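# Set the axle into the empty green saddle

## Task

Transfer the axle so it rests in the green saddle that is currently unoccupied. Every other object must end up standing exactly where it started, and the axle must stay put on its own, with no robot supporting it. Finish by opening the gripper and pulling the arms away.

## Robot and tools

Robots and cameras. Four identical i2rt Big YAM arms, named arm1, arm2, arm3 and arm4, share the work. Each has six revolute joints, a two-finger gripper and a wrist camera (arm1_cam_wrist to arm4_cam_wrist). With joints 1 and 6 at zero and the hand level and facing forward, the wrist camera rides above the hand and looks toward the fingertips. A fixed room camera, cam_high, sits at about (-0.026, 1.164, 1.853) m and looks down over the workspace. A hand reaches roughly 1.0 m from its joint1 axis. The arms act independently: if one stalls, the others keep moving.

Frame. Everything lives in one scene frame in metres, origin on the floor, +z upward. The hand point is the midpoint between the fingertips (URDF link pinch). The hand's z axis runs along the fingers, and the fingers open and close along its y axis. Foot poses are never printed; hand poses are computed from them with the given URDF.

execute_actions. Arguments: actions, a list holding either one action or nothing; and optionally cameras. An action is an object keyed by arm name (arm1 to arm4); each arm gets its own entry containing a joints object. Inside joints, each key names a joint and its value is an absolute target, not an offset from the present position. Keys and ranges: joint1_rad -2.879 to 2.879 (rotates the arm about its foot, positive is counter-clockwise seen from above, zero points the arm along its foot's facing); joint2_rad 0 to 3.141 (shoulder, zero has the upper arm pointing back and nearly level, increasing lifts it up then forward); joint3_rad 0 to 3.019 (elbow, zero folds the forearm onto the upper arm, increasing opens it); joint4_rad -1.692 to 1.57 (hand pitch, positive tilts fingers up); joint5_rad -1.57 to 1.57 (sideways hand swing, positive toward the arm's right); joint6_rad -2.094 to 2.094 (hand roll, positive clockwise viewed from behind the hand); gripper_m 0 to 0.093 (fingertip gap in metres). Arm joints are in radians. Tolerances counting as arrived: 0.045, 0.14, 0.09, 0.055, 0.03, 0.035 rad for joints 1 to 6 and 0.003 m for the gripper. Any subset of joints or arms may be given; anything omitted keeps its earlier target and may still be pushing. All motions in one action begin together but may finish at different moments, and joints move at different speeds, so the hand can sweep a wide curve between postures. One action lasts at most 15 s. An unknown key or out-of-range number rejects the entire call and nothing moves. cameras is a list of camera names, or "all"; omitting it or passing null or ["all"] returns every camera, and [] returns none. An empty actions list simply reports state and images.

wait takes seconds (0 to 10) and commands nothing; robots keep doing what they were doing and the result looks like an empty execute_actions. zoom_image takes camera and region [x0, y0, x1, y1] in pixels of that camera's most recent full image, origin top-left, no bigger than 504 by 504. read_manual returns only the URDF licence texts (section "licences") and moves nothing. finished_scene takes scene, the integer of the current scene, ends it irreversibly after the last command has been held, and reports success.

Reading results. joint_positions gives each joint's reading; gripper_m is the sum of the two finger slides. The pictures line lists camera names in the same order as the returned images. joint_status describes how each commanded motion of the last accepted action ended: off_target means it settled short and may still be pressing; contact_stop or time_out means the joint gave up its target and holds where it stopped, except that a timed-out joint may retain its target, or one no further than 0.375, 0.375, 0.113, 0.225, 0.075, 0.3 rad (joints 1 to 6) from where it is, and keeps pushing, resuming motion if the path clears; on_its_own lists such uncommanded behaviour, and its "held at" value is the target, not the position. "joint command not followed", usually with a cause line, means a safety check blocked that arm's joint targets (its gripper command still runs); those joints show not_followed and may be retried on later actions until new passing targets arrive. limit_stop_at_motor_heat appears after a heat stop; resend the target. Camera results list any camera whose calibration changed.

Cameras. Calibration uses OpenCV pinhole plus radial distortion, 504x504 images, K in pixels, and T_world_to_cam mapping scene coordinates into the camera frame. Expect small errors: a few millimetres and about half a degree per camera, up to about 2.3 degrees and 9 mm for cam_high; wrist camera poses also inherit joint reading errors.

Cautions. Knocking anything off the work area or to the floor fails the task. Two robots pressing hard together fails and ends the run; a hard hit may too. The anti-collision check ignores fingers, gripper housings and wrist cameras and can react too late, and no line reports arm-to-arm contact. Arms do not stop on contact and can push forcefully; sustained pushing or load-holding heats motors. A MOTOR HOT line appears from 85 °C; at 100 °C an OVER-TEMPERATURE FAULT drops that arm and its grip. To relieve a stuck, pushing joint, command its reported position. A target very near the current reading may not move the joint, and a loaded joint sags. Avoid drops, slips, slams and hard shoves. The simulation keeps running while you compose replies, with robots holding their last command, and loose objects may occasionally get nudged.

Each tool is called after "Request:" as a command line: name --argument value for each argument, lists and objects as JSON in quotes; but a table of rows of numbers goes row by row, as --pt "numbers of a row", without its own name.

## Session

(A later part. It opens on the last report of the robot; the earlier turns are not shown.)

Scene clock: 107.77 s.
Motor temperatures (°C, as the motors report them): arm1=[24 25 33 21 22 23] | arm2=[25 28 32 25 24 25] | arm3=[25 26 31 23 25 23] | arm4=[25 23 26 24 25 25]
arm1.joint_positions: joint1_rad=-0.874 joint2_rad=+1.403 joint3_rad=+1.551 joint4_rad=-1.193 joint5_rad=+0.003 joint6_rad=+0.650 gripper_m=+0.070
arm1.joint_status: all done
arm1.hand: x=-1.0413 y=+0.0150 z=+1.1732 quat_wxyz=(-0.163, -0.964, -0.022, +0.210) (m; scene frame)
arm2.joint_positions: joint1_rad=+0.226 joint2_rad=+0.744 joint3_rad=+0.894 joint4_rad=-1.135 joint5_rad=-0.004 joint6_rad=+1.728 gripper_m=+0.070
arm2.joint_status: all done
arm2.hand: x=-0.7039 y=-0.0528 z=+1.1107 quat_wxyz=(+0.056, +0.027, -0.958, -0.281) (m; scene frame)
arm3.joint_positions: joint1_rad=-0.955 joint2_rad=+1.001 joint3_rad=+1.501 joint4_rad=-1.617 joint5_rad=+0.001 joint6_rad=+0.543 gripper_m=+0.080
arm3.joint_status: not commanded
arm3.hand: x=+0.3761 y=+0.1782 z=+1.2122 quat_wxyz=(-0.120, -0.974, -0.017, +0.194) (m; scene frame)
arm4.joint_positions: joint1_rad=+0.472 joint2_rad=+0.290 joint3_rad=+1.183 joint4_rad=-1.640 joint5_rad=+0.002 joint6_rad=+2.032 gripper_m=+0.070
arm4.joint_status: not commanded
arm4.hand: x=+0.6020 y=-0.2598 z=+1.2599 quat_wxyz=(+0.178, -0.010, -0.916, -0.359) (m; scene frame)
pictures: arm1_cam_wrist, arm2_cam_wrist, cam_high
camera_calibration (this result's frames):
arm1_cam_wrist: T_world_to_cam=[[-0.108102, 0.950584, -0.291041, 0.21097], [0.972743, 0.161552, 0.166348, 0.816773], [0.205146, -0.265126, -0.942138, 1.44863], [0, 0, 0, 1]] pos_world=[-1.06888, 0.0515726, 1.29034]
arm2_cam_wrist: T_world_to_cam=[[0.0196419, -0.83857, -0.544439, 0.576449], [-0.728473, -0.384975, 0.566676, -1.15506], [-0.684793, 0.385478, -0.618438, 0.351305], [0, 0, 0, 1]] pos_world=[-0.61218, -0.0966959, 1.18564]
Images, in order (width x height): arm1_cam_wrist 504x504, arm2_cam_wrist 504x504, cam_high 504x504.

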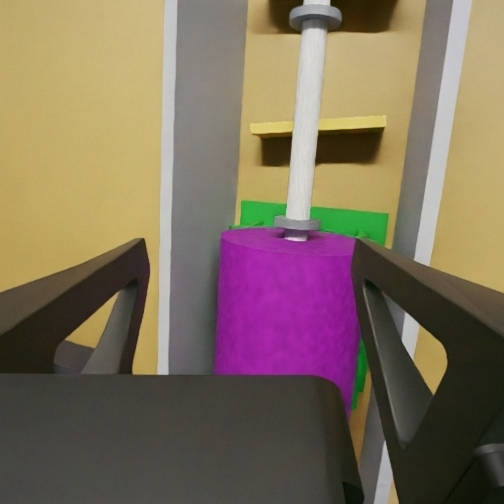

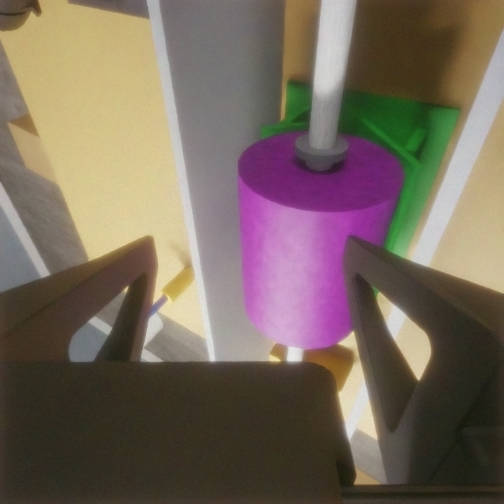

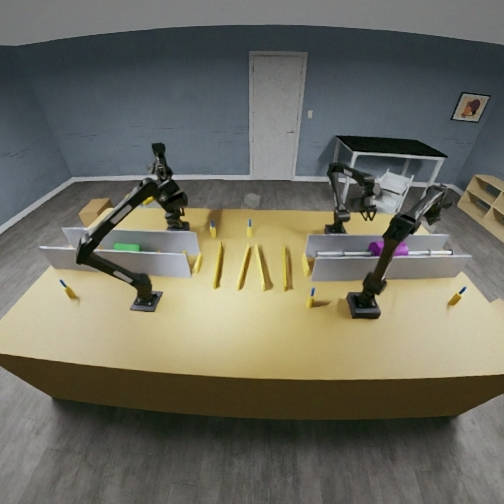

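Request:
execute_actions --actions '[]' --cameras '["cam_high"]'

Scene clock: 110.20 s.
Motor temperatures (°C, as the motors report them): arm1=[24 25 33 22 22 23] | arm2=[25 28 32 25 24 25] | arm3=[25 26 31 23 25 23] | arm4=[25 23 26 24 25 25]
arm1.joint_positions: joint1_rad=-0.874 joint2_rad=+1.403 joint3_rad=+1.551 joint4_rad=-1.193 joint5_rad=+0.003 joint6_rad=+0.650 gripper_m=+0.070
arm1.joint_status: all done
arm1.hand: x=-1.0413 y=+0.0150 z=+1.1732 quat_wxyz=(-0.163, -0.964, -0.022, +0.210) (m; scene frame)
arm2.joint_positions: joint1_rad=+0.226 joint2_rad=+0.744 joint3_rad=+0.894 joint4_rad=-1.135 joint5_rad=-0.004 joint6_rad=+1.728 gripper_m=+0.070
arm2.joint_status: all done
arm2.hand: x=-0.7039 y=-0.0528 z=+1.1107 quat_wxyz=(+0.056, +0.027, -0.958, -0.281) (m; scene frame)
arm3.joint_positions: joint1_rad=-0.955 joint2_rad=+1.001 joint3_rad=+1.501 joint4_rad=-1.617 joint5_rad=+0.001 joint6_rad=+0.543 gripper_m=+0.080
arm3.joint_status: not commanded
arm3.hand: x=+0.3761 y=+0.1782 z=+1.2122 quat_wxyz=(-0.120, -0.974, -0.017, +0.194) (m; scene frame)
arm4.joint_positions: joint1_rad=+0.472 joint2_rad=+0.290 joint3_rad=+1.183 joint4_rad=-1.640 joint5_rad=+0.002 joint6_rad=+2.032 gripper_m=+0.070
arm4.joint_status: not commanded
arm4.hand: x=+0.6020 y=-0.2598 z=+1.2599 quat_wxyz=(+0.178, -0.010, -0.916, -0.359) (m; scene frame)
pictures: cam_high
Images, in order (width x height): cam_high 504x504.

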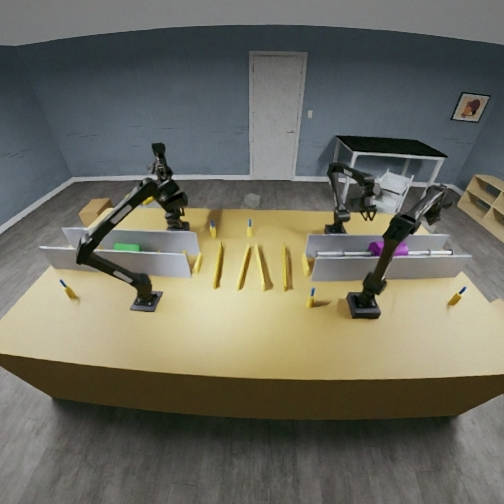

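Request:
finished_scene --scene 1

The scene is finished: the task was done.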